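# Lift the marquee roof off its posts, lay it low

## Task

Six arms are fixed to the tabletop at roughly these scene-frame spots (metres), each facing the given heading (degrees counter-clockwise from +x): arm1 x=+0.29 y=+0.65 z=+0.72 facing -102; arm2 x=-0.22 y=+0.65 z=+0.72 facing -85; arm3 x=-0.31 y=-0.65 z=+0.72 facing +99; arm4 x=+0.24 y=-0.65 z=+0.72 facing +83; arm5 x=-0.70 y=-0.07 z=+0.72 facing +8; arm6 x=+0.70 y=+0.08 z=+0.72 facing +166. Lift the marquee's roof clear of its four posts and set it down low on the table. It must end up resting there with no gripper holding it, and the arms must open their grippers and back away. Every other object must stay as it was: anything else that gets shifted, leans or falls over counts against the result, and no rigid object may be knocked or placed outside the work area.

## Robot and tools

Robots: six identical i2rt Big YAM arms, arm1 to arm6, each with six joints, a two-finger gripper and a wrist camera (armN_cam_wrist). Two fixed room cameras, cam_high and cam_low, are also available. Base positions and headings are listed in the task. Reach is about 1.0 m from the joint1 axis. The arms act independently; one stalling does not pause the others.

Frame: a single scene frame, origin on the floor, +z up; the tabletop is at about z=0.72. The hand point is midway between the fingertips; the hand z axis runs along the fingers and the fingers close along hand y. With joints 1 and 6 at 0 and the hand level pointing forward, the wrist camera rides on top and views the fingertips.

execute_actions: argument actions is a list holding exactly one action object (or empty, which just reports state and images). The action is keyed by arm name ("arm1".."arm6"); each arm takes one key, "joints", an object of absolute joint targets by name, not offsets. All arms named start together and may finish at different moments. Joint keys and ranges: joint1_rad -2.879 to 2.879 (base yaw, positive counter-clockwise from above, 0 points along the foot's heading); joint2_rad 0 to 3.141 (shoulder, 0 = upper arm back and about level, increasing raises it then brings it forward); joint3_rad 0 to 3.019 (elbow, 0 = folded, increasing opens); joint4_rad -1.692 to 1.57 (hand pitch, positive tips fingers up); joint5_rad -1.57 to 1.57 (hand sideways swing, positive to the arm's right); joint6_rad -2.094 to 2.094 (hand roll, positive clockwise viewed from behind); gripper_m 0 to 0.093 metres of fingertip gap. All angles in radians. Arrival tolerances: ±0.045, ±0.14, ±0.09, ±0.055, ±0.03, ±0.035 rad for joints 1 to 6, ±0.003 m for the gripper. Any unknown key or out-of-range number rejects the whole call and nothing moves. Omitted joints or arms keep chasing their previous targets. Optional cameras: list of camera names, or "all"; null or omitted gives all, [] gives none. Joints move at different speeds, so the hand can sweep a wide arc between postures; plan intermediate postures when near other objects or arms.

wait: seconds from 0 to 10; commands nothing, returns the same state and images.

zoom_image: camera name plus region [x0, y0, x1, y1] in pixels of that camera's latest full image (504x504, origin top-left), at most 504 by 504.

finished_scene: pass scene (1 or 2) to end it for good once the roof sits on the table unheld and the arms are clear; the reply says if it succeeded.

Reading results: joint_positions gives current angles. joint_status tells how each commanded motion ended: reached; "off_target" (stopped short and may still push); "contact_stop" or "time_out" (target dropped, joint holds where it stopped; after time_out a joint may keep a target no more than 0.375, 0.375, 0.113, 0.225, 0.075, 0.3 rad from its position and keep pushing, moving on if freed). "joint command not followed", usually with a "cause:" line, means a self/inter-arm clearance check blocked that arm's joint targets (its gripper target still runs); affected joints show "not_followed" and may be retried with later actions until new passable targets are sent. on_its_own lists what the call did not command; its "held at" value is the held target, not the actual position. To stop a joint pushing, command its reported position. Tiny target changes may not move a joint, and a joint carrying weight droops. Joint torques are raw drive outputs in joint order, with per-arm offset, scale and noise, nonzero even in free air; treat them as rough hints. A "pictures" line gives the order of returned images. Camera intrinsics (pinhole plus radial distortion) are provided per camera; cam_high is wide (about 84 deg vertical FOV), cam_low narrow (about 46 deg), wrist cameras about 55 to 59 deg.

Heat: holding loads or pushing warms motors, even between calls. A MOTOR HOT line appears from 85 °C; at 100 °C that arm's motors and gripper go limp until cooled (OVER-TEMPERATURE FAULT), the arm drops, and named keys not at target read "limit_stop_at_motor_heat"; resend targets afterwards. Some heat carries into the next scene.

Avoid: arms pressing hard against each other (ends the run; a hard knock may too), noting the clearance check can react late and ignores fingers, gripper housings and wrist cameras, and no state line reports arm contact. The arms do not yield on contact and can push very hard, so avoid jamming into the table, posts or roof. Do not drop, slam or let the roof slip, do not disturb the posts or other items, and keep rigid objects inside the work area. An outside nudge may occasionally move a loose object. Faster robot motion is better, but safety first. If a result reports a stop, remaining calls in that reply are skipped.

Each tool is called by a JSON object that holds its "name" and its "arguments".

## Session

{"name": "execute_actions", "arguments": {"actions": []}}

Scene clock: 0.00 s.
Joint torques (N m, as the arm reports them, + toward a larger angle): no reading
Motor temperatures (°C, as the motors report them): arm1=[20 19 32 20 18 20] | arm2=[19 22 28 18 22 21] | arm3=[21 21 29 18 21 19] | arm4=[19 19 26 19 18 20] | arm5=[20 17 23 19 21 19] | arm6=[18 20 24 20 18 20]
arm1.joint_positions: joint1_rad=+0.234 joint2_rad=+0.409 joint3_rad=+0.540 joint4_rad=-1.241 joint5_rad=+0.216 joint6_rad=-0.389 gripper_m=+0.094
arm1.joint_status: not commanded
arm1.hand: x=+0.2592 y=+0.4604 z=+0.9914 quat_wxyz=(-0.037, -0.548, -0.799, +0.246) (m; scene frame)
arm2.joint_positions: joint1_rad=-0.335 joint2_rad=+0.531 joint3_rad=+0.398 joint4_rad=-0.987 joint5_rad=-0.251 joint6_rad=+0.290 gripper_m=+0.094
arm2.joint_status: not commanded
arm2.hand: x=-0.2319 y=+0.4327 z=+0.9344 quat_wxyz=(-0.246, -0.827, -0.502, +0.059) (m; scene frame)
arm3.joint_positions: joint1_rad=+0.111 joint2_rad=+0.347 joint3_rad=+0.638 joint4_rad=-1.390 joint5_rad=+0.292 joint6_rad=+0.494 gripper_m=+0.095
arm3.joint_status: not commanded
arm3.hand: x=-0.3091 y=-0.4804 z=+0.9524 quat_wxyz=(-0.226, +0.577, -0.769, -0.156) (m; scene frame)
arm4.joint_positions: joint1_rad=-0.185 joint2_rad=+0.485 joint3_rad=+0.476 joint4_rad=-1.108 joint5_rad=-0.159 joint6_rad=-0.548 gripper_m=+0.094
arm4.joint_status: not commanded
arm4.hand: x=+0.2724 y=-0.4449 z=+0.8772 quat_wxyz=(-0.184, +0.781, -0.575, -0.157) (m; scene frame)
arm5.joint_positions: joint1_rad=+0.397 joint2_rad=+0.413 joint3_rad=+0.596 joint4_rad=-1.287 joint5_rad=+0.087 joint6_rad=+0.238 gripper_m=+0.094
arm5.joint_status: not commanded
arm5.hand: x=-0.5279 y=+0.0062 z=+0.9793 quat_wxyz=(-0.230, +0.121, -0.964, -0.051) (m; scene frame)
arm6.joint_positions: joint1_rad=-0.293 joint2_rad=+0.490 joint3_rad=+0.440 joint4_rad=-1.037 joint5_rad=-0.301 joint6_rad=-0.193 gripper_m=+0.095
arm6.joint_status: not commanded
arm6.hand: x=+0.4944 y=+0.1488 z=+0.8866 quat_wxyz=(+0.049, +0.950, -0.138, -0.277) (m; scene frame)
pictures: arm1_cam_wrist, arm2_cam_wrist, arm3_cam_wrist, arm4_cam_wrist, arm5_cam_wrist, arm6_cam_wrist, cam_high, cam_low
Images, in order (width x height): arm1_cam_wrist 504x504, arm2_cam_wrist 504x504, arm3_cam_wrist 504x504, arm4_cam_wrist 504x504, arm5_cam_wrist 504x504, arm6_cam_wrist 504x504, cam_high 504x504, cam_low 504x504.

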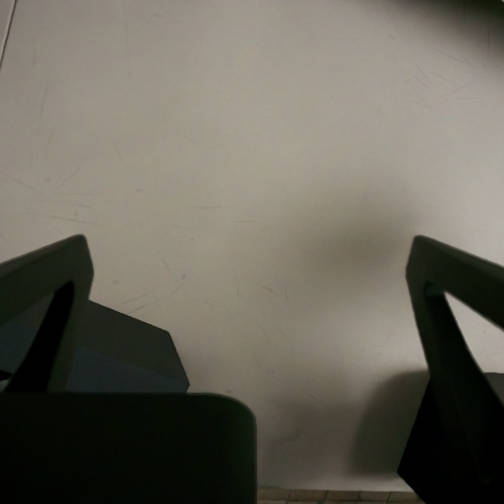

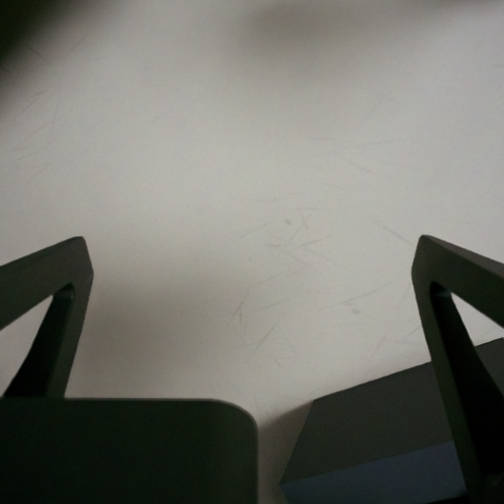

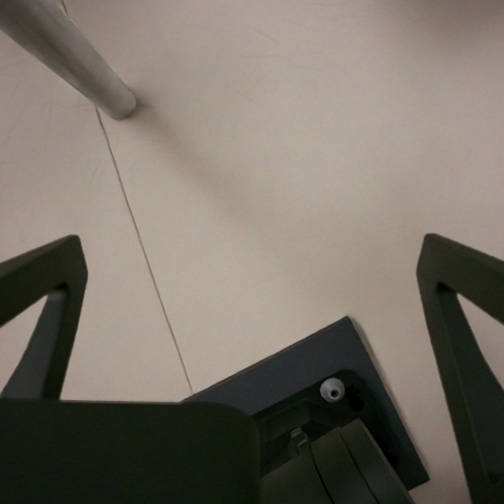

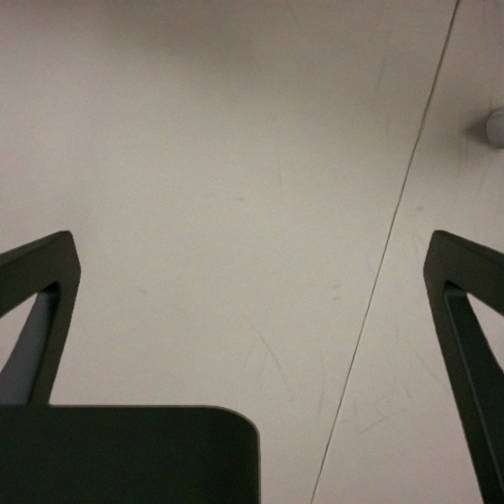

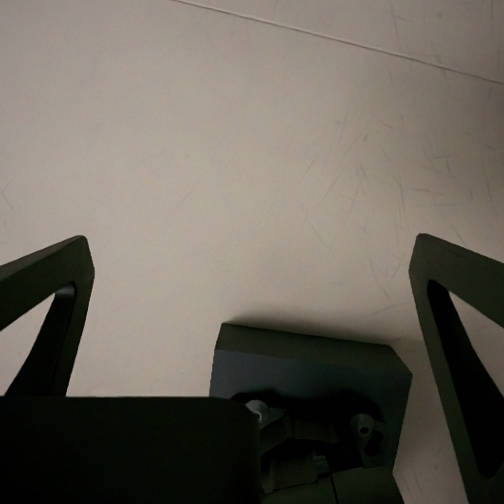

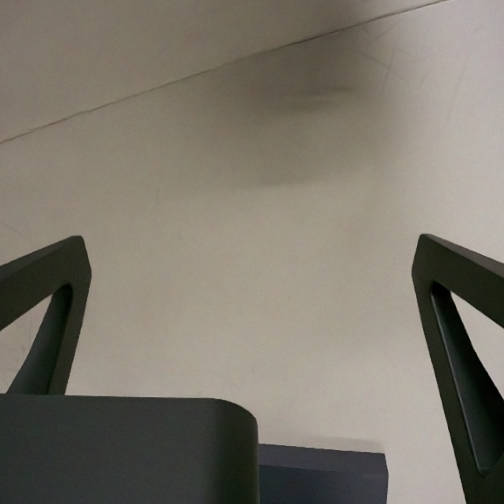

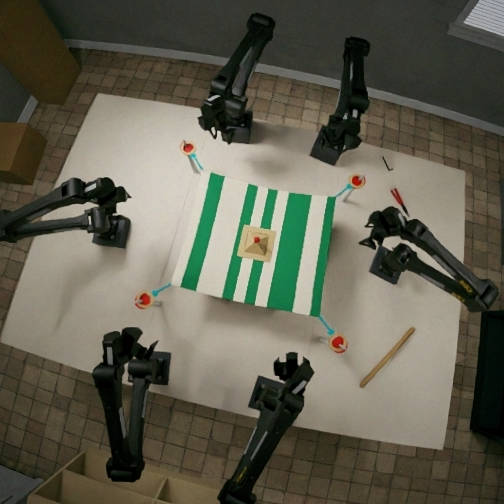

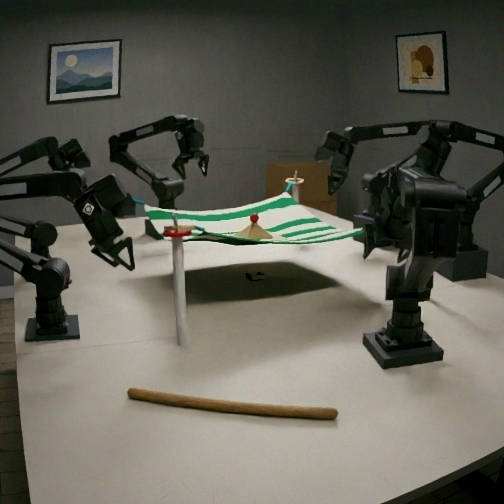

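{"name": "zoom_image", "arguments": {"camera": "cam_high", "region": [100, 110, 400, 410]}}

{"name": "zoom_image", "arguments": {"camera": "cam_low", "region": [110, 150, 400, 360]}}

{"name": "zoom_image", "arguments": {"camera": "cam_high", "region": [165, 125, 225, 185]}}

{"name": "zoom_image", "arguments": {"camera": "cam_high", "region": [320, 160, 380, 220]}}

{"name": "zoom_image", "arguments": {"camera": "cam_high", "region": [125, 270, 185, 330]}}

{"name": "zoom_image", "arguments": {"camera": "cam_high", "region": [305, 305, 365, 365]}}

Region (100, 110, 400, 410) of cam_high's 504x504 image, scaled by 1.680, with more detail than that image has.

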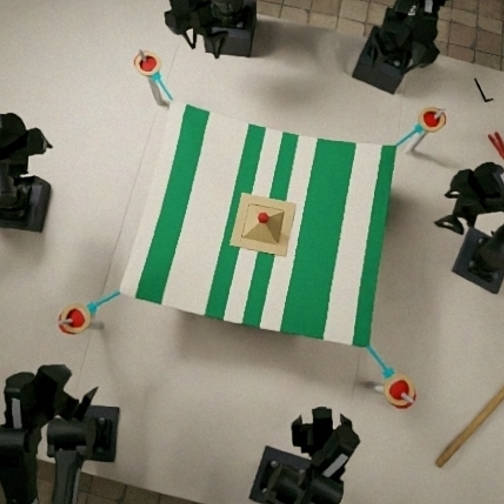

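Region (110, 150, 400, 360) of cam_low's 504x504 image, scaled by 1.738, with more detail than that image has; it fills the top 365 rows of this view, and the rest is white.

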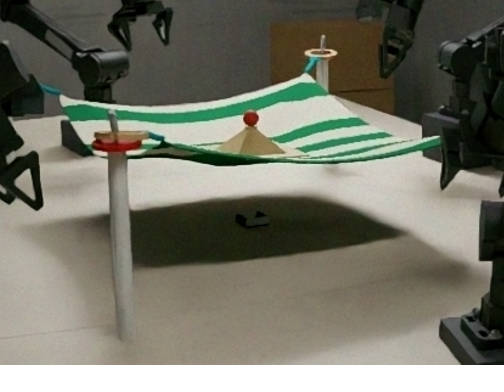

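Region (165, 125, 225, 185) of cam_high's 504x504 image, scaled by 8.400, with more detail than that image has.

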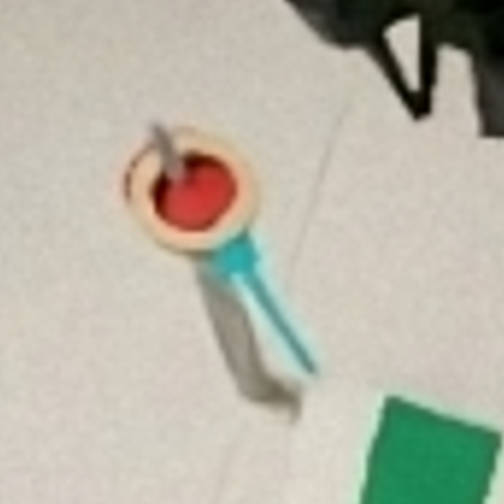

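Region (320, 160, 380, 220) of cam_high's 504x504 image, scaled by 8.400, with more detail than that image has.

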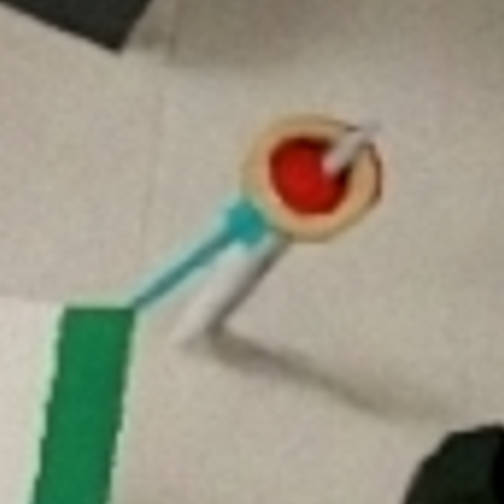

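Region (125, 270, 185, 330) of cam_high's 504x504 image, scaled by 8.400, with more detail than that image has.

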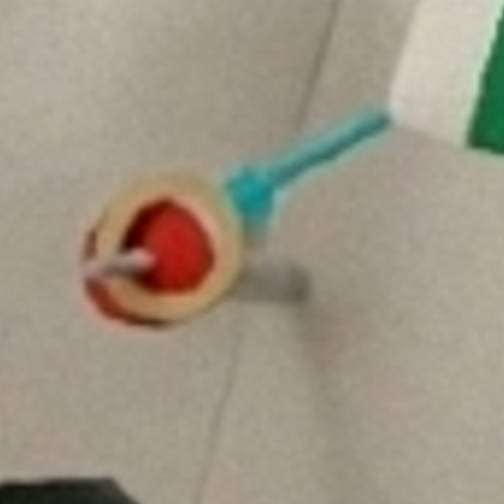

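Region (305, 305, 365, 365) of cam_high's 504x504 image, scaled by 8.400, with more detail than that image has.

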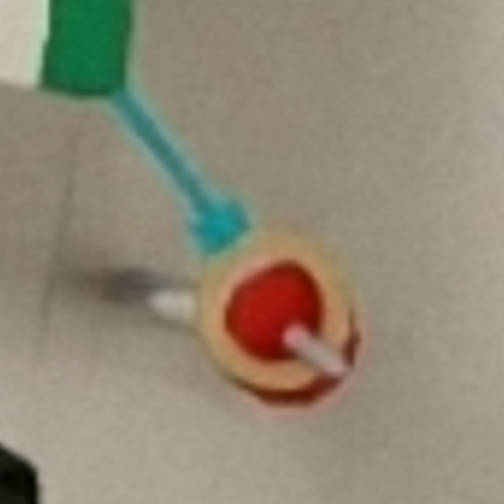

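{"name": "execute_actions", "arguments": {"actions": []}}

Scene clock: 39.67 s.
Joint torques (N m, as the arm reports them, + toward a larger angle): arm1=[-1.93  1.59 12.27  0.99  0.16 -0.01] | arm2=[ 0.36  0.9  10.59  1.54 -0.16 -0.09] | arm3=[-0.29  1.15  9.59  0.97  0.22 -0.06] | arm4=[ 0.3   0.41 13.25  0.97 -0.26  0.06] | arm5=[-0.89  1.71 13.89  1.02  0.03 -0.03] | arm6=[ 0.32  0.74 13.48  1.4  -0.13 -0.04]
Motor temperatures (°C, as the motors report them): arm1=[20 19 40 20 18 20] | arm2=[19 22 35 18 22 21] | arm3=[21 21 35 18 21 19] | arm4=[19 19 33 19 18 20] | arm5=[20 17 31 19 21 19] | arm6=[18 20 32 20 18 20]
arm1.joint_positions: joint1_rad=+0.234 joint2_rad=+0.409 joint3_rad=+0.540 joint4_rad=-1.241 joint5_rad=+0.216 joint6_rad=-0.389 gripper_m=+0.094
arm1.joint_status: not commanded
arm1.hand: x=+0.2592 y=+0.4604 z=+0.9914 quat_wxyz=(-0.037, -0.548, -0.799, +0.246) (m; scene frame)
arm2.joint_positions: joint1_rad=-0.335 joint2_rad=+0.531 joint3_rad=+0.398 joint4_rad=-0.987 joint5_rad=-0.251 joint6_rad=+0.290 gripper_m=+0.094
arm2.joint_status: not commanded
arm2.hand: x=-0.2319 y=+0.4327 z=+0.9344 quat_wxyz=(-0.246, -0.827, -0.502, +0.059) (m; scene frame)
arm3.joint_positions: joint1_rad=+0.111 joint2_rad=+0.347 joint3_rad=+0.638 joint4_rad=-1.390 joint5_rad=+0.292 joint6_rad=+0.494 gripper_m=+0.095
arm3.joint_status: not commanded
arm3.hand: x=-0.3091 y=-0.4804 z=+0.9524 quat_wxyz=(-0.226, +0.577, -0.769, -0.156) (m; scene frame)
arm4.joint_positions: joint1_rad=-0.185 joint2_rad=+0.485 joint3_rad=+0.476 joint4_rad=-1.108 joint5_rad=-0.159 joint6_rad=-0.548 gripper_m=+0.094
arm4.joint_status: not commanded
arm4.hand: x=+0.2724 y=-0.4449 z=+0.8772 quat_wxyz=(-0.184, +0.781, -0.575, -0.157) (m; scene frame)
arm5.joint_positions: joint1_rad=+0.397 joint2_rad=+0.413 joint3_rad=+0.596 joint4_rad=-1.287 joint5_rad=+0.087 joint6_rad=+0.238 gripper_m=+0.094
arm5.joint_status: not commanded
arm5.hand: x=-0.5279 y=+0.0062 z=+0.9793 quat_wxyz=(-0.230, +0.121, -0.964, -0.051) (m; scene frame)
arm6.joint_positions: joint1_rad=-0.293 joint2_rad=+0.490 joint3_rad=+0.440 joint4_rad=-1.037 joint5_rad=-0.301 joint6_rad=-0.193 gripper_m=+0.095
arm6.joint_status: not commanded
arm6.hand: x=+0.4944 y=+0.1488 z=+0.8866 quat_wxyz=(+0.049, +0.950, -0.138, -0.277) (m; scene frame)
pictures: arm1_cam_wrist, arm2_cam_wrist, arm3_cam_wrist, arm4_cam_wrist, arm5_cam_wrist, arm6_cam_wrist, cam_high, cam_low
Images, in order (width x height): arm1_cam_wrist 504x504, arm2_cam_wrist 504x504, arm3_cam_wrist 504x504, arm4_cam_wrist 504x504, arm5_cam_wrist 504x504, arm6_cam_wrist 504x504, cam_high 504x504, cam_low 504x504.

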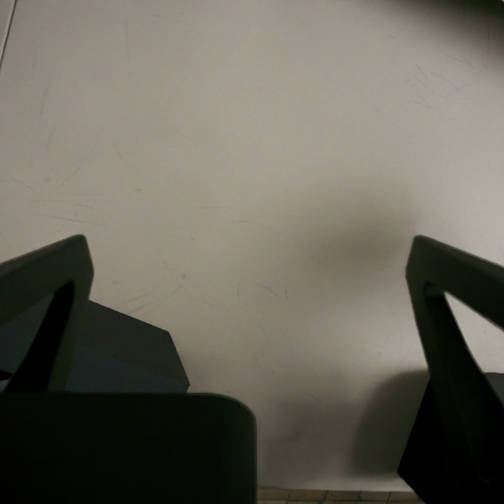

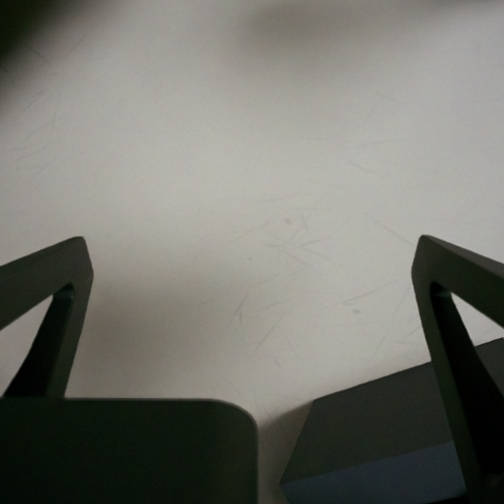

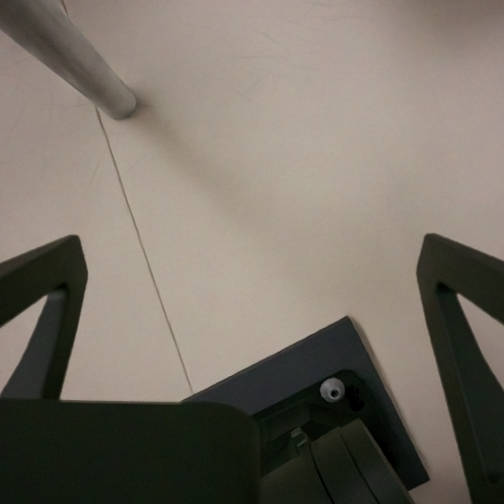

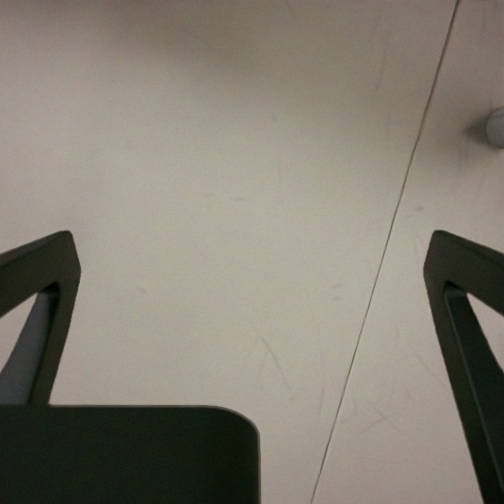

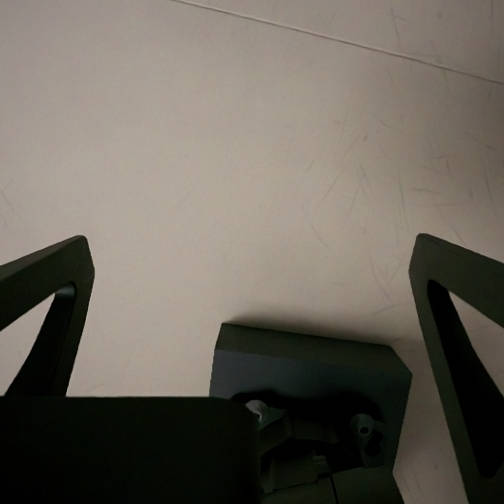

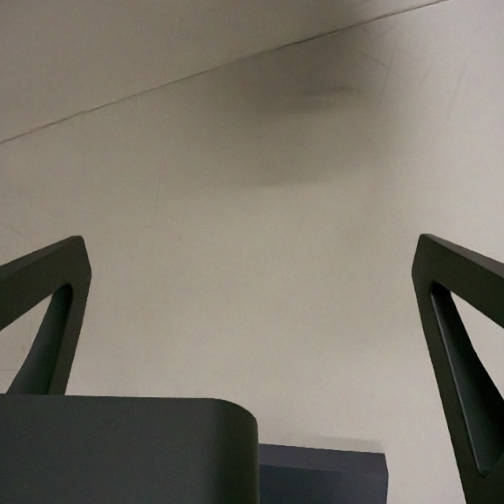

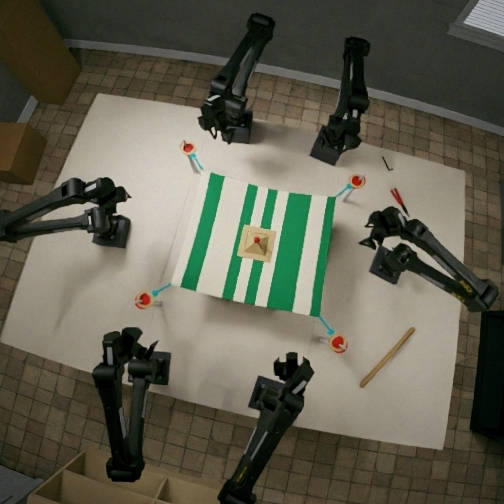

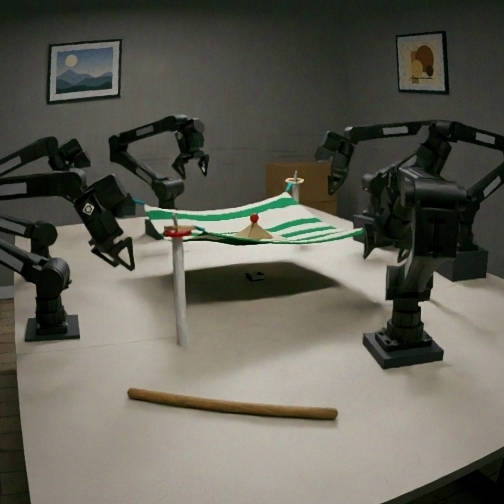

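{"name": "execute_actions", "arguments": {"actions": [{"arm1":{"joints":{"joint1_rad":0.453,"joint2_rad":1.152,"joint3_rad":1.194,"joint4_rad":-1.579,"joint5_rad":-0.008,"joint6_rad":1.121}},"arm2":{"joints":{"joint1_rad":-0.432,"joint2_rad":1.303,"joint3_rad":1.307,"joint4_rad":-1.540,"joint5_rad":0.008,"joint6_rad":-1.131}},"arm3":{"joints":{"joint1_rad":-0.137,"joint2_rad":1.206,"joint3_rad":1.347,"joint4_rad":-1.677,"joint5_rad":-0.008,"joint6_rad":0.865}},"arm4":{"joints":{"joint1_rad":-0.29,"joint2_rad":1.33,"joint3_rad":1.478,"joint4_rad":-1.684,"joint5_rad":0.008,"joint6_rad":-1.228}}}], "cameras": ["arm1_cam_wrist","arm2_cam_wrist","arm3_cam_wrist","arm4_cam_wrist","cam_high","cam_low"]}}

Scene clock: 95.93 s.
Joint torques (N m, as the arm reports them, + toward a larger angle): arm1=[-1.68 -6.12 14.19 -0.62  0.    0.03] | arm2=[  0.29 -10.75  11.57   0.2    0.01  -0.16] | arm3=[-0.79 -9.42 11.02 -0.25  0.    0.02] | arm4=[  0.03 -10.76  14.95  -0.55  -0.12  -0.03] | arm5=[-0.85  1.79 13.87  1.04  0.04 -0.04] | arm6=[ 0.17  0.67 13.52  1.35 -0.13 -0.03]
Motor temperatures (°C, as the motors report them): arm1=[20 19 43 20 18 20] | arm2=[19 22 37 18 22 21] | arm3=[21 21 36 18 21 19] | arm4=[19 19 35 19 18 20] | arm5=[20 17 33 19 21 19] | arm6=[18 20 34 20 18 20]
arm1.joint_positions: joint1_rad=+0.449 joint2_rad=+1.158 joint3_rad=+1.133 joint4_rad=-1.568 joint5_rad=-0.005 joint6_rad=+1.113 gripper_m=+0.094
arm1.joint_status: all done
arm1.hand: x=+0.3665 y=+0.3489 z=+1.0629 quat_wxyz=(+0.015, -0.939, -0.343, -0.001) (m; scene frame)
arm2.joint_positions: joint1_rad=-0.427 joint2_rad=+1.303 joint3_rad=+1.254 joint4_rad=-1.532 joint5_rad=+0.005 joint6_rad=-1.116 gripper_m=+0.094
arm2.joint_status: all done
arm2.hand: x=-0.3453 y=+0.3042 z=+1.0679 quat_wxyz=(-0.001, -0.386, -0.923, -0.009) (m; scene frame)
arm3.joint_positions: joint1_rad=-0.133 joint2_rad=+1.222 joint3_rad=+1.292 joint4_rad=-1.668 joint5_rad=-0.005 joint6_rad=+0.856 gripper_m=+0.095
arm3.joint_status: all done
arm3.hand: x=-0.3248 y=-0.3210 z=+1.0233 quat_wxyz=(+0.001, +0.365, -0.931, +0.012) (m; scene frame)
arm4.joint_positions: joint1_rad=-0.286 joint2_rad=+1.317 joint3_rad=+1.425 joint4_rad=-1.666 joint5_rad=+0.005 joint6_rad=-1.219 gripper_m=+0.094
arm4.joint_status: all done
arm4.hand: x=+0.3824 y=-0.3055 z=+1.0430 quat_wxyz=(-0.010, +0.933, -0.359, +0.000) (m; scene frame)
arm5.joint_positions: joint1_rad=+0.397 joint2_rad=+0.413 joint3_rad=+0.596 joint4_rad=-1.287 joint5_rad=+0.087 joint6_rad=+0.238 gripper_m=+0.094
arm5.joint_status: not commanded
arm5.hand: x=-0.5279 y=+0.0062 z=+0.9793 quat_wxyz=(-0.230, +0.121, -0.964, -0.051) (m; scene frame)
arm6.joint_positions: joint1_rad=-0.293 joint2_rad=+0.490 joint3_rad=+0.440 joint4_rad=-1.037 joint5_rad=-0.301 joint6_rad=-0.193 gripper_m=+0.095
arm6.joint_status: not commanded
arm6.hand: x=+0.4944 y=+0.1488 z=+0.8866 quat_wxyz=(+0.049, +0.950, -0.138, -0.277) (m; scene frame)
pictures: arm1_cam_wrist, arm2_cam_wrist, arm3_cam_wrist, arm4_cam_wrist, cam_high, cam_low
Images, in order (width x height): arm1_cam_wrist 504x504, arm2_cam_wrist 504x504, arm3_cam_wrist 504x504, arm4_cam_wrist 504x504, cam_high 504x504, cam_low 504x504.

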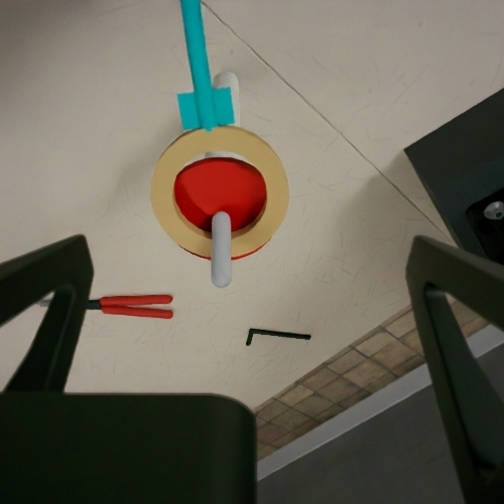

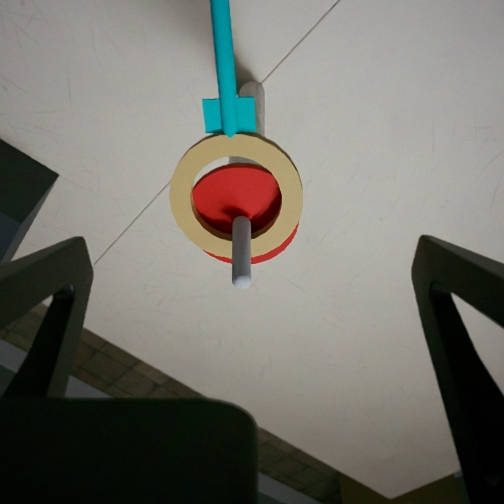

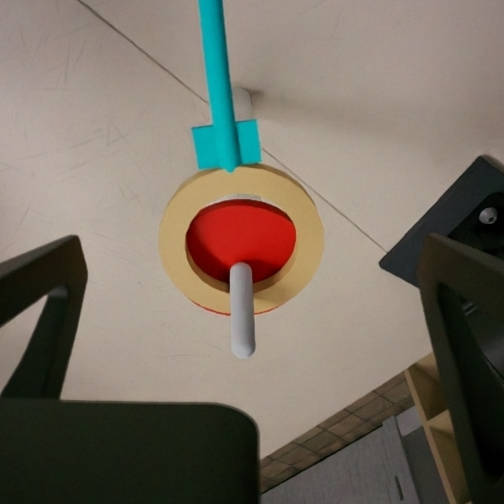

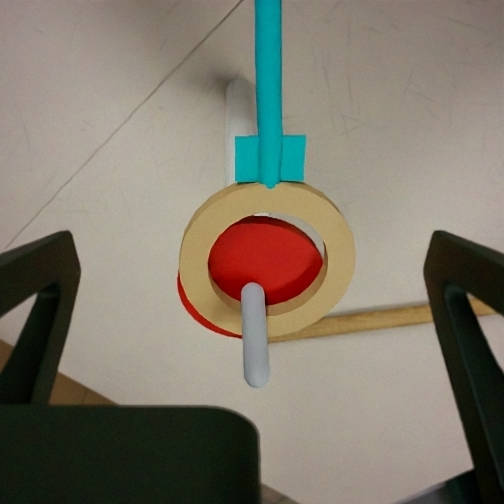

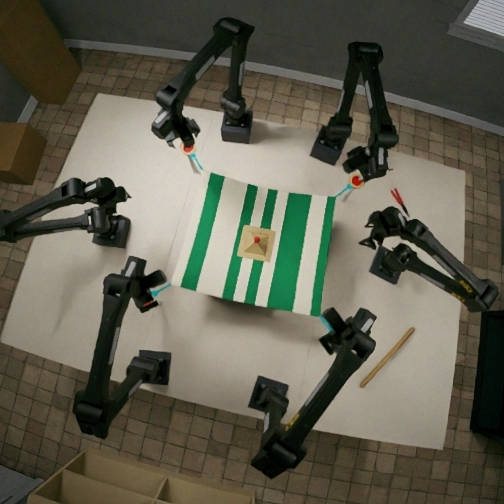

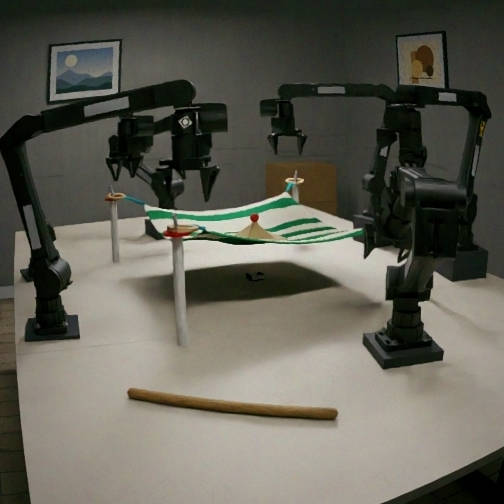

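{"name": "zoom_image", "arguments": {"camera": "arm1_cam_wrist", "region": [130, 50, 330, 300]}}

{"name": "zoom_image", "arguments": {"camera": "arm2_cam_wrist", "region": [140, 50, 340, 300]}}

{"name": "zoom_image", "arguments": {"camera": "arm3_cam_wrist", "region": [140, 70, 350, 370]}}

{"name": "zoom_image", "arguments": {"camera": "arm4_cam_wrist", "region": [160, 60, 380, 400]}}

Region (130, 50, 330, 300) of arm1_cam_wrist's 504x504 image, scaled by 2.016, with more detail than that image has; it fills the left 403 columns of this view, and the rest is white.

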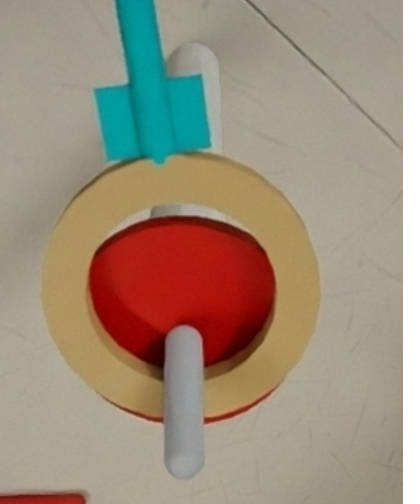

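Region (140, 50, 340, 300) of arm2_cam_wrist's 504x504 image, scaled by 2.016, with more detail than that image has; it fills the left 403 columns of this view, and the rest is white.

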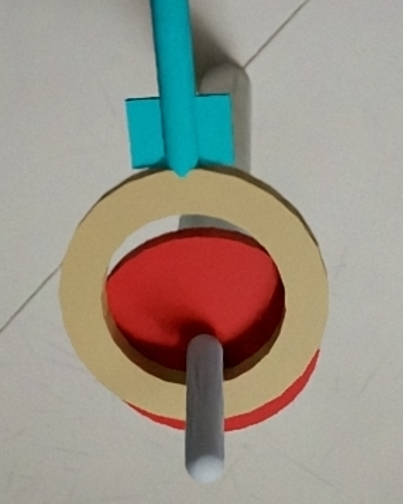

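Region (140, 70, 350, 370) of arm3_cam_wrist's 504x504 image, scaled by 1.680, with more detail than that image has; it fills the left 353 columns of this view, and the rest is white.

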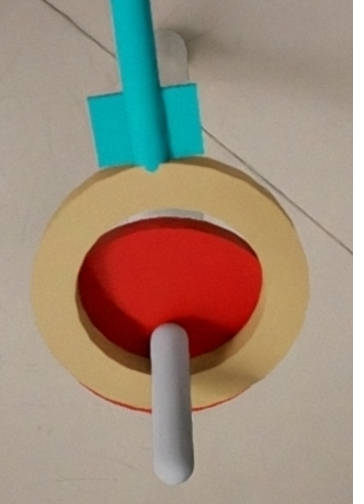

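Region (160, 60, 380, 400) of arm4_cam_wrist's 504x504 image, scaled by 1.482, with more detail than that image has; it fills the left 326 columns of this view, and the rest is white.

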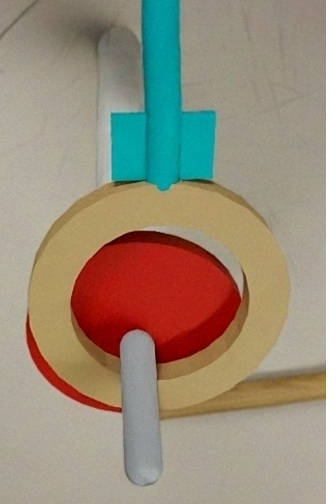

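{"name": "execute_actions", "arguments": {"actions": [{"arm1":{"joints":{"joint1_rad":0.464,"joint2_rad":1.222,"joint3_rad":0.960,"joint4_rad":-1.295,"joint6_rad":0.992}},"arm2":{"joints":{"joint1_rad":-0.406,"joint3_rad":1.007,"joint4_rad":-1.261,"joint6_rad":-1.168}},"arm3":{"joints":{"joint1_rad":-0.113,"joint3_rad":1.160,"joint4_rad":-1.499,"joint6_rad":0.729}},"arm4":{"joints":{"joint1_rad":-0.299,"joint2_rad":1.35,"joint3_rad":1.335,"joint4_rad":-1.568,"joint6_rad":-1.247}}}], "cameras": ["arm1_cam_wrist","arm2_cam_wrist","arm3_cam_wrist","arm4_cam_wrist"]}}

Scene clock: 217.00 s.
Joint torques (N m, as the arm reports them, + toward a larger angle): arm1=[-1.22 -6.49  8.97  0.45 -0.01 -0.12] | arm2=[ 1.22 -9.49  7.73  0.95  0.   -0.18] | arm3=[-0.14 -8.41  7.9   0.53  0.   -0.14] | arm4=[ -0.45 -10.23   9.33   0.77  -0.12  -0.03] | arm5=[-0.96  1.74 13.87  1.07  0.04 -0.04] | arm6=[ 0.39  0.59 13.45  1.37 -0.14 -0.03]
Motor temperatures (°C, as the motors report them): arm1=[20 20 50 20 17 20] | arm2=[19 23 40 18 21 21] | arm3=[21 22 40 18 21 19] | arm4=[19 20 39 19 18 20] | arm5=[20 17 37 19 21 19] | arm6=[18 20 37 20 18 20]
arm1.joint_positions: joint1_rad=+0.453 joint2_rad=+1.227 joint3_rad=+0.956 joint4_rad=-1.308 joint5_rad=-0.005 joint6_rad=+1.000 gripper_m=+0.094
arm1.joint_status: all done
arm1.hand: x=+0.3709 y=+0.3346 z=+0.9754 quat_wxyz=(+0.008, -0.918, -0.397, -0.001) (m; scene frame)
arm2.joint_positions: joint1_rad=-0.416 joint2_rad=+1.302 joint3_rad=+1.002 joint4_rad=-1.271 joint5_rad=+0.006 joint6_rad=-1.153 gripper_m=+0.094
arm2.joint_status: all done
arm2.hand: x=-0.3358 y=+0.3168 z=+0.9739 quat_wxyz=(-0.002, -0.363, -0.932, -0.004) (m; scene frame)
arm3.joint_positions: joint1_rad=-0.119 joint2_rad=+1.211 joint3_rad=+1.151 joint4_rad=-1.510 joint5_rad=-0.005 joint6_rad=+0.739 gripper_m=+0.095
arm3.joint_status: all done
arm3.hand: x=-0.3290 y=-0.3178 z=+0.9730 quat_wxyz=(-0.004, +0.426, -0.905, -0.001) (m; scene frame)
arm4.joint_positions: joint1_rad=-0.289 joint2_rad=+1.330 joint3_rad=+1.349 joint4_rad=-1.585 joint5_rad=+0.005 joint6_rad=-1.238 gripper_m=+0.094
arm4.joint_status: all done
arm4.hand: x=+0.3853 y=-0.3009 z=+1.0092 quat_wxyz=(-0.006, +0.936, -0.352, +0.000) (m; scene frame)
arm5.joint_positions: joint1_rad=+0.397 joint2_rad=+0.413 joint3_rad=+0.596 joint4_rad=-1.287 joint5_rad=+0.087 joint6_rad=+0.238 gripper_m=+0.094
arm5.joint_status: not commanded
arm5.hand: x=-0.5279 y=+0.0062 z=+0.9793 quat_wxyz=(-0.230, +0.121, -0.964, -0.051) (m; scene frame)
arm6.joint_positions: joint1_rad=-0.293 joint2_rad=+0.490 joint3_rad=+0.440 joint4_rad=-1.037 joint5_rad=-0.301 joint6_rad=-0.193 gripper_m=+0.095
arm6.joint_status: not commanded
arm6.hand: x=+0.4944 y=+0.1488 z=+0.8866 quat_wxyz=(+0.049, +0.950, -0.138, -0.277) (m; scene frame)
pictures: arm1_cam_wrist, arm2_cam_wrist, arm3_cam_wrist, arm4_cam_wrist
Images, in order (width x height): arm1_cam_wrist 504x504, arm2_cam_wrist 504x504, arm3_cam_wrist 504x504, arm4_cam_wrist 504x504.

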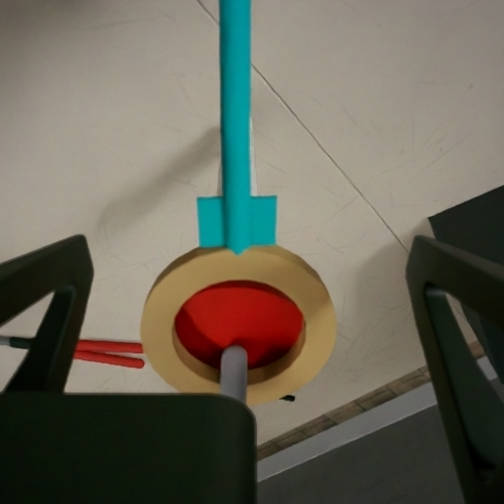

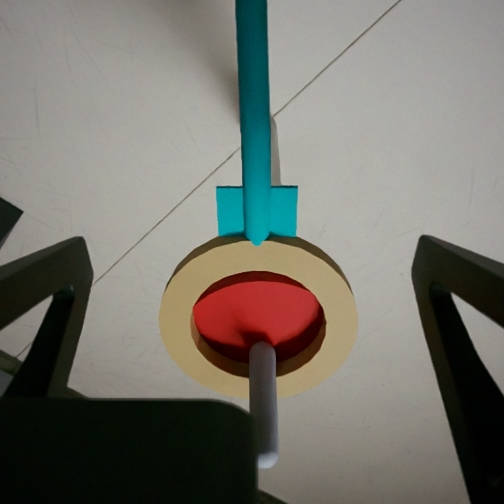

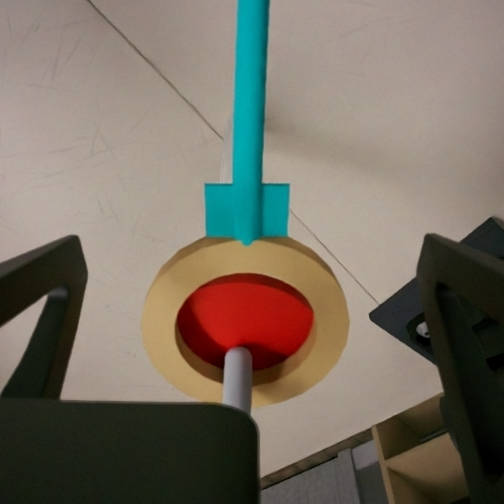

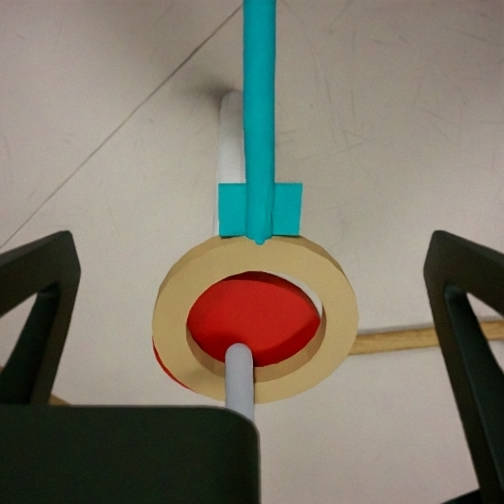

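{"name": "execute_actions", "arguments": {"actions": [{"arm1":{"joints":{"joint1_rad":0.470,"joint2_rad":1.248,"joint3_rad":0.900,"joint4_rad":-1.196,"gripper_m":0.062}},"arm2":{"joints":{"joint1_rad":-0.398,"joint2_rad":1.332,"joint3_rad":0.951,"joint4_rad":-1.168,"gripper_m":0.062}},"arm3":{"joints":{"joint3_rad":1.076,"joint4_rad":-1.393,"gripper_m":0.062}},"arm4":{"joints":{"joint1_rad":-0.305,"joint3_rad":1.240,"joint4_rad":-1.460,"gripper_m":0.062}}}], "cameras": ["arm1_cam_wrist","arm2_cam_wrist","arm3_cam_wrist","arm4_cam_wrist"]}}

Scene clock: 259.33 s.
Joint torques (N m, as the arm reports them, + toward a larger angle): arm1=[-1.25 -5.91  8.31  0.53 -0.01 -0.12] | arm2=[ 1.2  -8.92  7.47  0.99 -0.02 -0.16] | arm3=[-0.11 -8.43  7.75  0.55 -0.01 -0.15] | arm4=[ -0.39 -10.23   9.49   0.8   -0.12  -0.03] | arm5=[-0.88  1.73 13.87  1.04  0.04 -0.03] | arm6=[ 0.34  0.7  13.48  1.35 -0.14 -0.03]
Motor temperatures (°C, as the motors report them): arm1=[20 20 43 20 17 20] | arm2=[19 23 36 18 21 21] | arm3=[21 22 37 18 21 19] | arm4=[19 20 33 19 18 20] | arm5=[20 17 38 19 21 19] | arm6=[18 20 38 20 18 20]
arm1.joint_positions: joint1_rad=+0.460 joint2_rad=+1.242 joint3_rad=+0.901 joint4_rad=-1.209 joint5_rad=-0.005 joint6_rad=+0.999 gripper_m=+0.062
arm1.joint_status: all done
arm1.hand: x=+0.3738 y=+0.3307 z=+0.9506 quat_wxyz=(-0.006, -0.916, -0.401, +0.001) (m; scene frame)
arm2.joint_positions: joint1_rad=-0.409 joint2_rad=+1.327 joint3_rad=+0.948 joint4_rad=-1.178 joint5_rad=+0.006 joint6_rad=-1.154 gripper_m=+0.062
arm2.joint_status: all done
arm2.hand: x=-0.3341 y=+0.3131 z=+0.9466 quat_wxyz=(-0.002, -0.360, -0.933, +0.004) (m; scene frame)
arm3.joint_positions: joint1_rad=-0.119 joint2_rad=+1.210 joint3_rad=+1.069 joint4_rad=-1.404 joint5_rad=-0.005 joint6_rad=+0.738 gripper_m=+0.062
arm3.joint_status: all done
arm3.hand: x=-0.3287 y=-0.3150 z=+0.9419 quat_wxyz=(-0.009, +0.426, -0.905, -0.012) (m; scene frame)
arm4.joint_positions: joint1_rad=-0.295 joint2_rad=+1.331 joint3_rad=+1.252 joint4_rad=-1.477 joint5_rad=+0.006 joint6_rad=-1.239 gripper_m=+0.062
arm4.joint_status: all done
arm4.hand: x=+0.3882 y=-0.2999 z=+0.9720 quat_wxyz=(-0.011, +0.935, -0.354, +0.000) (m; scene frame)
arm5.joint_positions: joint1_rad=+0.397 joint2_rad=+0.413 joint3_rad=+0.596 joint4_rad=-1.287 joint5_rad=+0.087 joint6_rad=+0.238 gripper_m=+0.094
arm5.joint_status: not commanded
arm5.hand: x=-0.5279 y=+0.0062 z=+0.9793 quat_wxyz=(-0.230, +0.121, -0.964, -0.051) (m; scene frame)
arm6.joint_positions: joint1_rad=-0.293 joint2_rad=+0.490 joint3_rad=+0.440 joint4_rad=-1.037 joint5_rad=-0.301 joint6_rad=-0.193 gripper_m=+0.095
arm6.joint_status: not commanded
arm6.hand: x=+0.4944 y=+0.1488 z=+0.8866 quat_wxyz=(+0.049, +0.950, -0.138, -0.277) (m; scene frame)
pictures: arm1_cam_wrist, arm2_cam_wrist, arm3_cam_wrist, arm4_cam_wrist
Images, in order (width x height): arm1_cam_wrist 504x504, arm2_cam_wrist 504x504, arm3_cam_wrist 504x504, arm4_cam_wrist 504x504.

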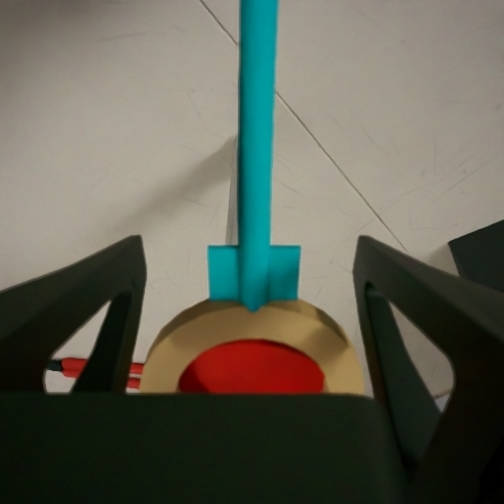

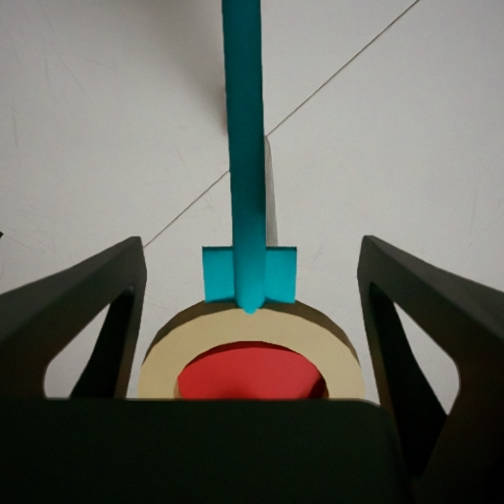

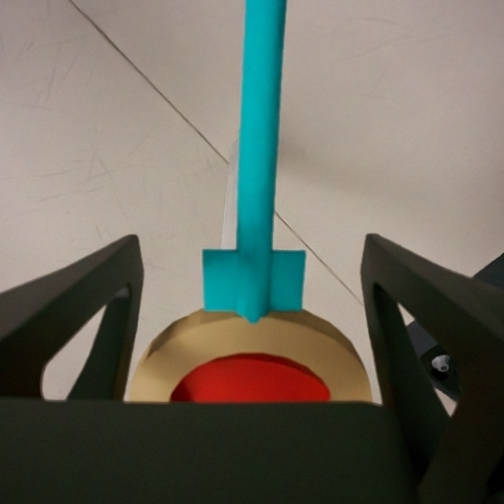

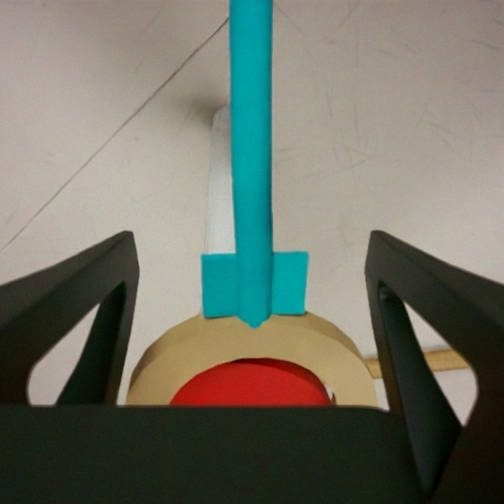

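{"name": "execute_actions", "arguments": {"actions": [{"arm1":{"joints":{"joint2_rad":1.262,"gripper_m":0.01}},"arm2":{"joints":{"joint2_rad":1.340,"gripper_m":0.01}},"arm3":{"joints":{"gripper_m":0.01}},"arm4":{"joints":{"gripper_m":0.01}}}], "cameras": ["arm1_cam_wrist","arm2_cam_wrist","arm3_cam_wrist","arm4_cam_wrist","cam_low"]}}

Scene clock: 265.00 s.
Joint torques (N m, as the arm reports them, + toward a larger angle): arm1=[-1.27 -5.42  8.3   0.46 -0.01 -0.11] | arm2=[ 1.39 -8.52  7.41  1.   -0.02 -0.19] | arm3=[ 0.08 -8.37  7.72  0.44 -0.03 -0.13] | arm4=[ -0.39 -10.38   9.51   0.74  -0.04  -0.02] | arm5=[-0.9   1.76 13.86  1.04  0.04 -0.04] | arm6=[ 0.47  0.74 13.47  1.41 -0.13 -0.04]
Motor temperatures (°C, as the motors report them): arm1=[20 20 43 20 17 20] | arm2=[19 23 35 18 21 21] | arm3=[21 22 36 18 21 19] | arm4=[19 20 33 19 18 20] | arm5=[20 17 38 19 21 19] | arm6=[18 20 38 20 18 20]
arm1.joint_positions: joint1_rad=+0.460 joint2_rad=+1.249 joint3_rad=+0.901 joint4_rad=-1.208 joint5_rad=-0.005 joint6_rad=+0.998 gripper_m=+0.022
arm1.joint_status: gripper_m off_target (ended at +0.022, target +0.010); the others done
arm1.hand: x=+0.3738 y=+0.3304 z=+0.9484 quat_wxyz=(-0.003, -0.916, -0.401, +0.001) (m; scene frame)
arm2.joint_positions: joint1_rad=-0.408 joint2_rad=+1.327 joint3_rad=+0.948 joint4_rad=-1.177 joint5_rad=+0.006 joint6_rad=-1.154 gripper_m=+0.021
arm2.joint_status: gripper_m off_target (ended at +0.021, target +0.010); the others done
arm2.hand: x=-0.3338 y=+0.3128 z=+0.9466 quat_wxyz=(-0.002, -0.359, -0.933, +0.004) (m; scene frame)
arm3.joint_positions: joint1_rad=-0.119 joint2_rad=+1.210 joint3_rad=+1.069 joint4_rad=-1.400 joint5_rad=-0.005 joint6_rad=+0.736 gripper_m=+0.021
arm3.joint_status: gripper_m off_target (ended at +0.021, target +0.010)
arm3.hand: x=-0.3287 y=-0.3142 z=+0.9419 quat_wxyz=(-0.010, +0.427, -0.904, -0.014) (m; scene frame)
arm4.joint_positions: joint1_rad=-0.295 joint2_rad=+1.331 joint3_rad=+1.252 joint4_rad=-1.476 joint5_rad=+0.003 joint6_rad=-1.239 gripper_m=+0.021
arm4.joint_status: gripper_m off_target (ended at +0.021, target +0.010)
arm4.hand: x=+0.3879 y=-0.2995 z=+0.9720 quat_wxyz=(-0.012, +0.935, -0.354, -0.001) (m; scene frame)
arm5.joint_positions: joint1_rad=+0.397 joint2_rad=+0.413 joint3_rad=+0.596 joint4_rad=-1.287 joint5_rad=+0.087 joint6_rad=+0.238 gripper_m=+0.094
arm5.joint_status: not commanded
arm5.hand: x=-0.5279 y=+0.0062 z=+0.9793 quat_wxyz=(-0.230, +0.121, -0.964, -0.051) (m; scene frame)
arm6.joint_positions: joint1_rad=-0.293 joint2_rad=+0.490 joint3_rad=+0.440 joint4_rad=-1.037 joint5_rad=-0.301 joint6_rad=-0.193 gripper_m=+0.095
arm6.joint_status: not commanded
arm6.hand: x=+0.4944 y=+0.1488 z=+0.8866 quat_wxyz=(+0.049, +0.950, -0.138, -0.277) (m; scene frame)
pictures: arm1_cam_wrist, arm2_cam_wrist, arm3_cam_wrist, arm4_cam_wrist, cam_low
Images, in order (width x height): arm1_cam_wrist 504x504, arm2_cam_wrist 504x504, arm3_cam_wrist 504x504, arm4_cam_wrist 504x504, cam_low 504x504.

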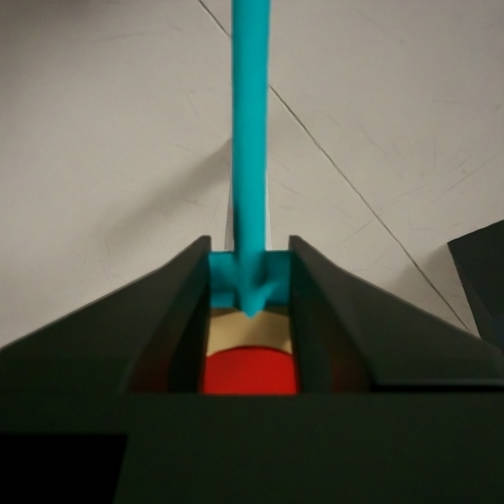

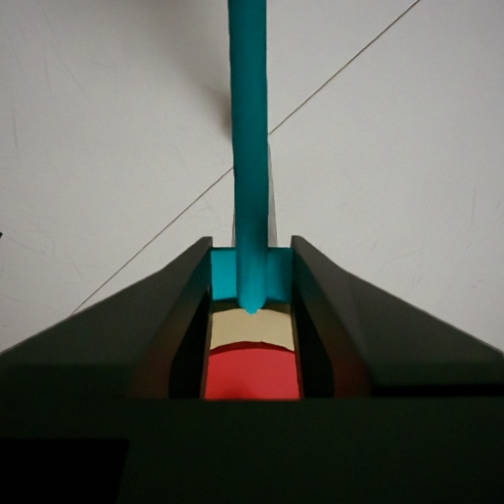

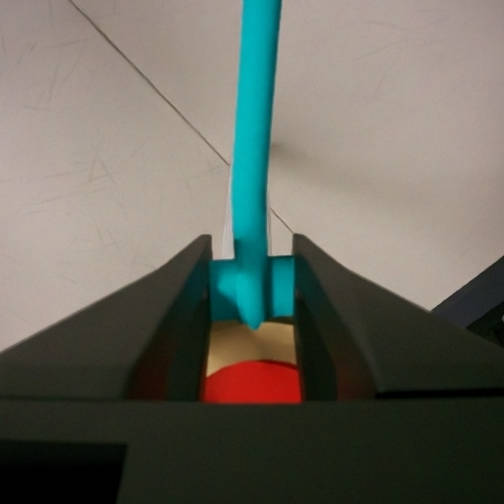

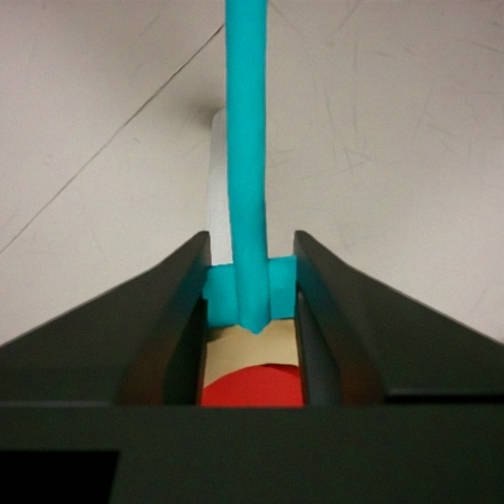

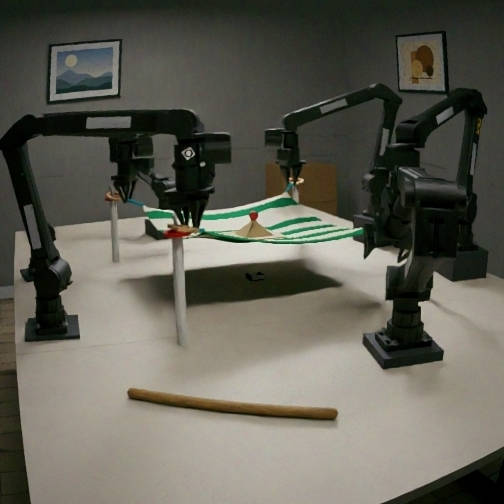

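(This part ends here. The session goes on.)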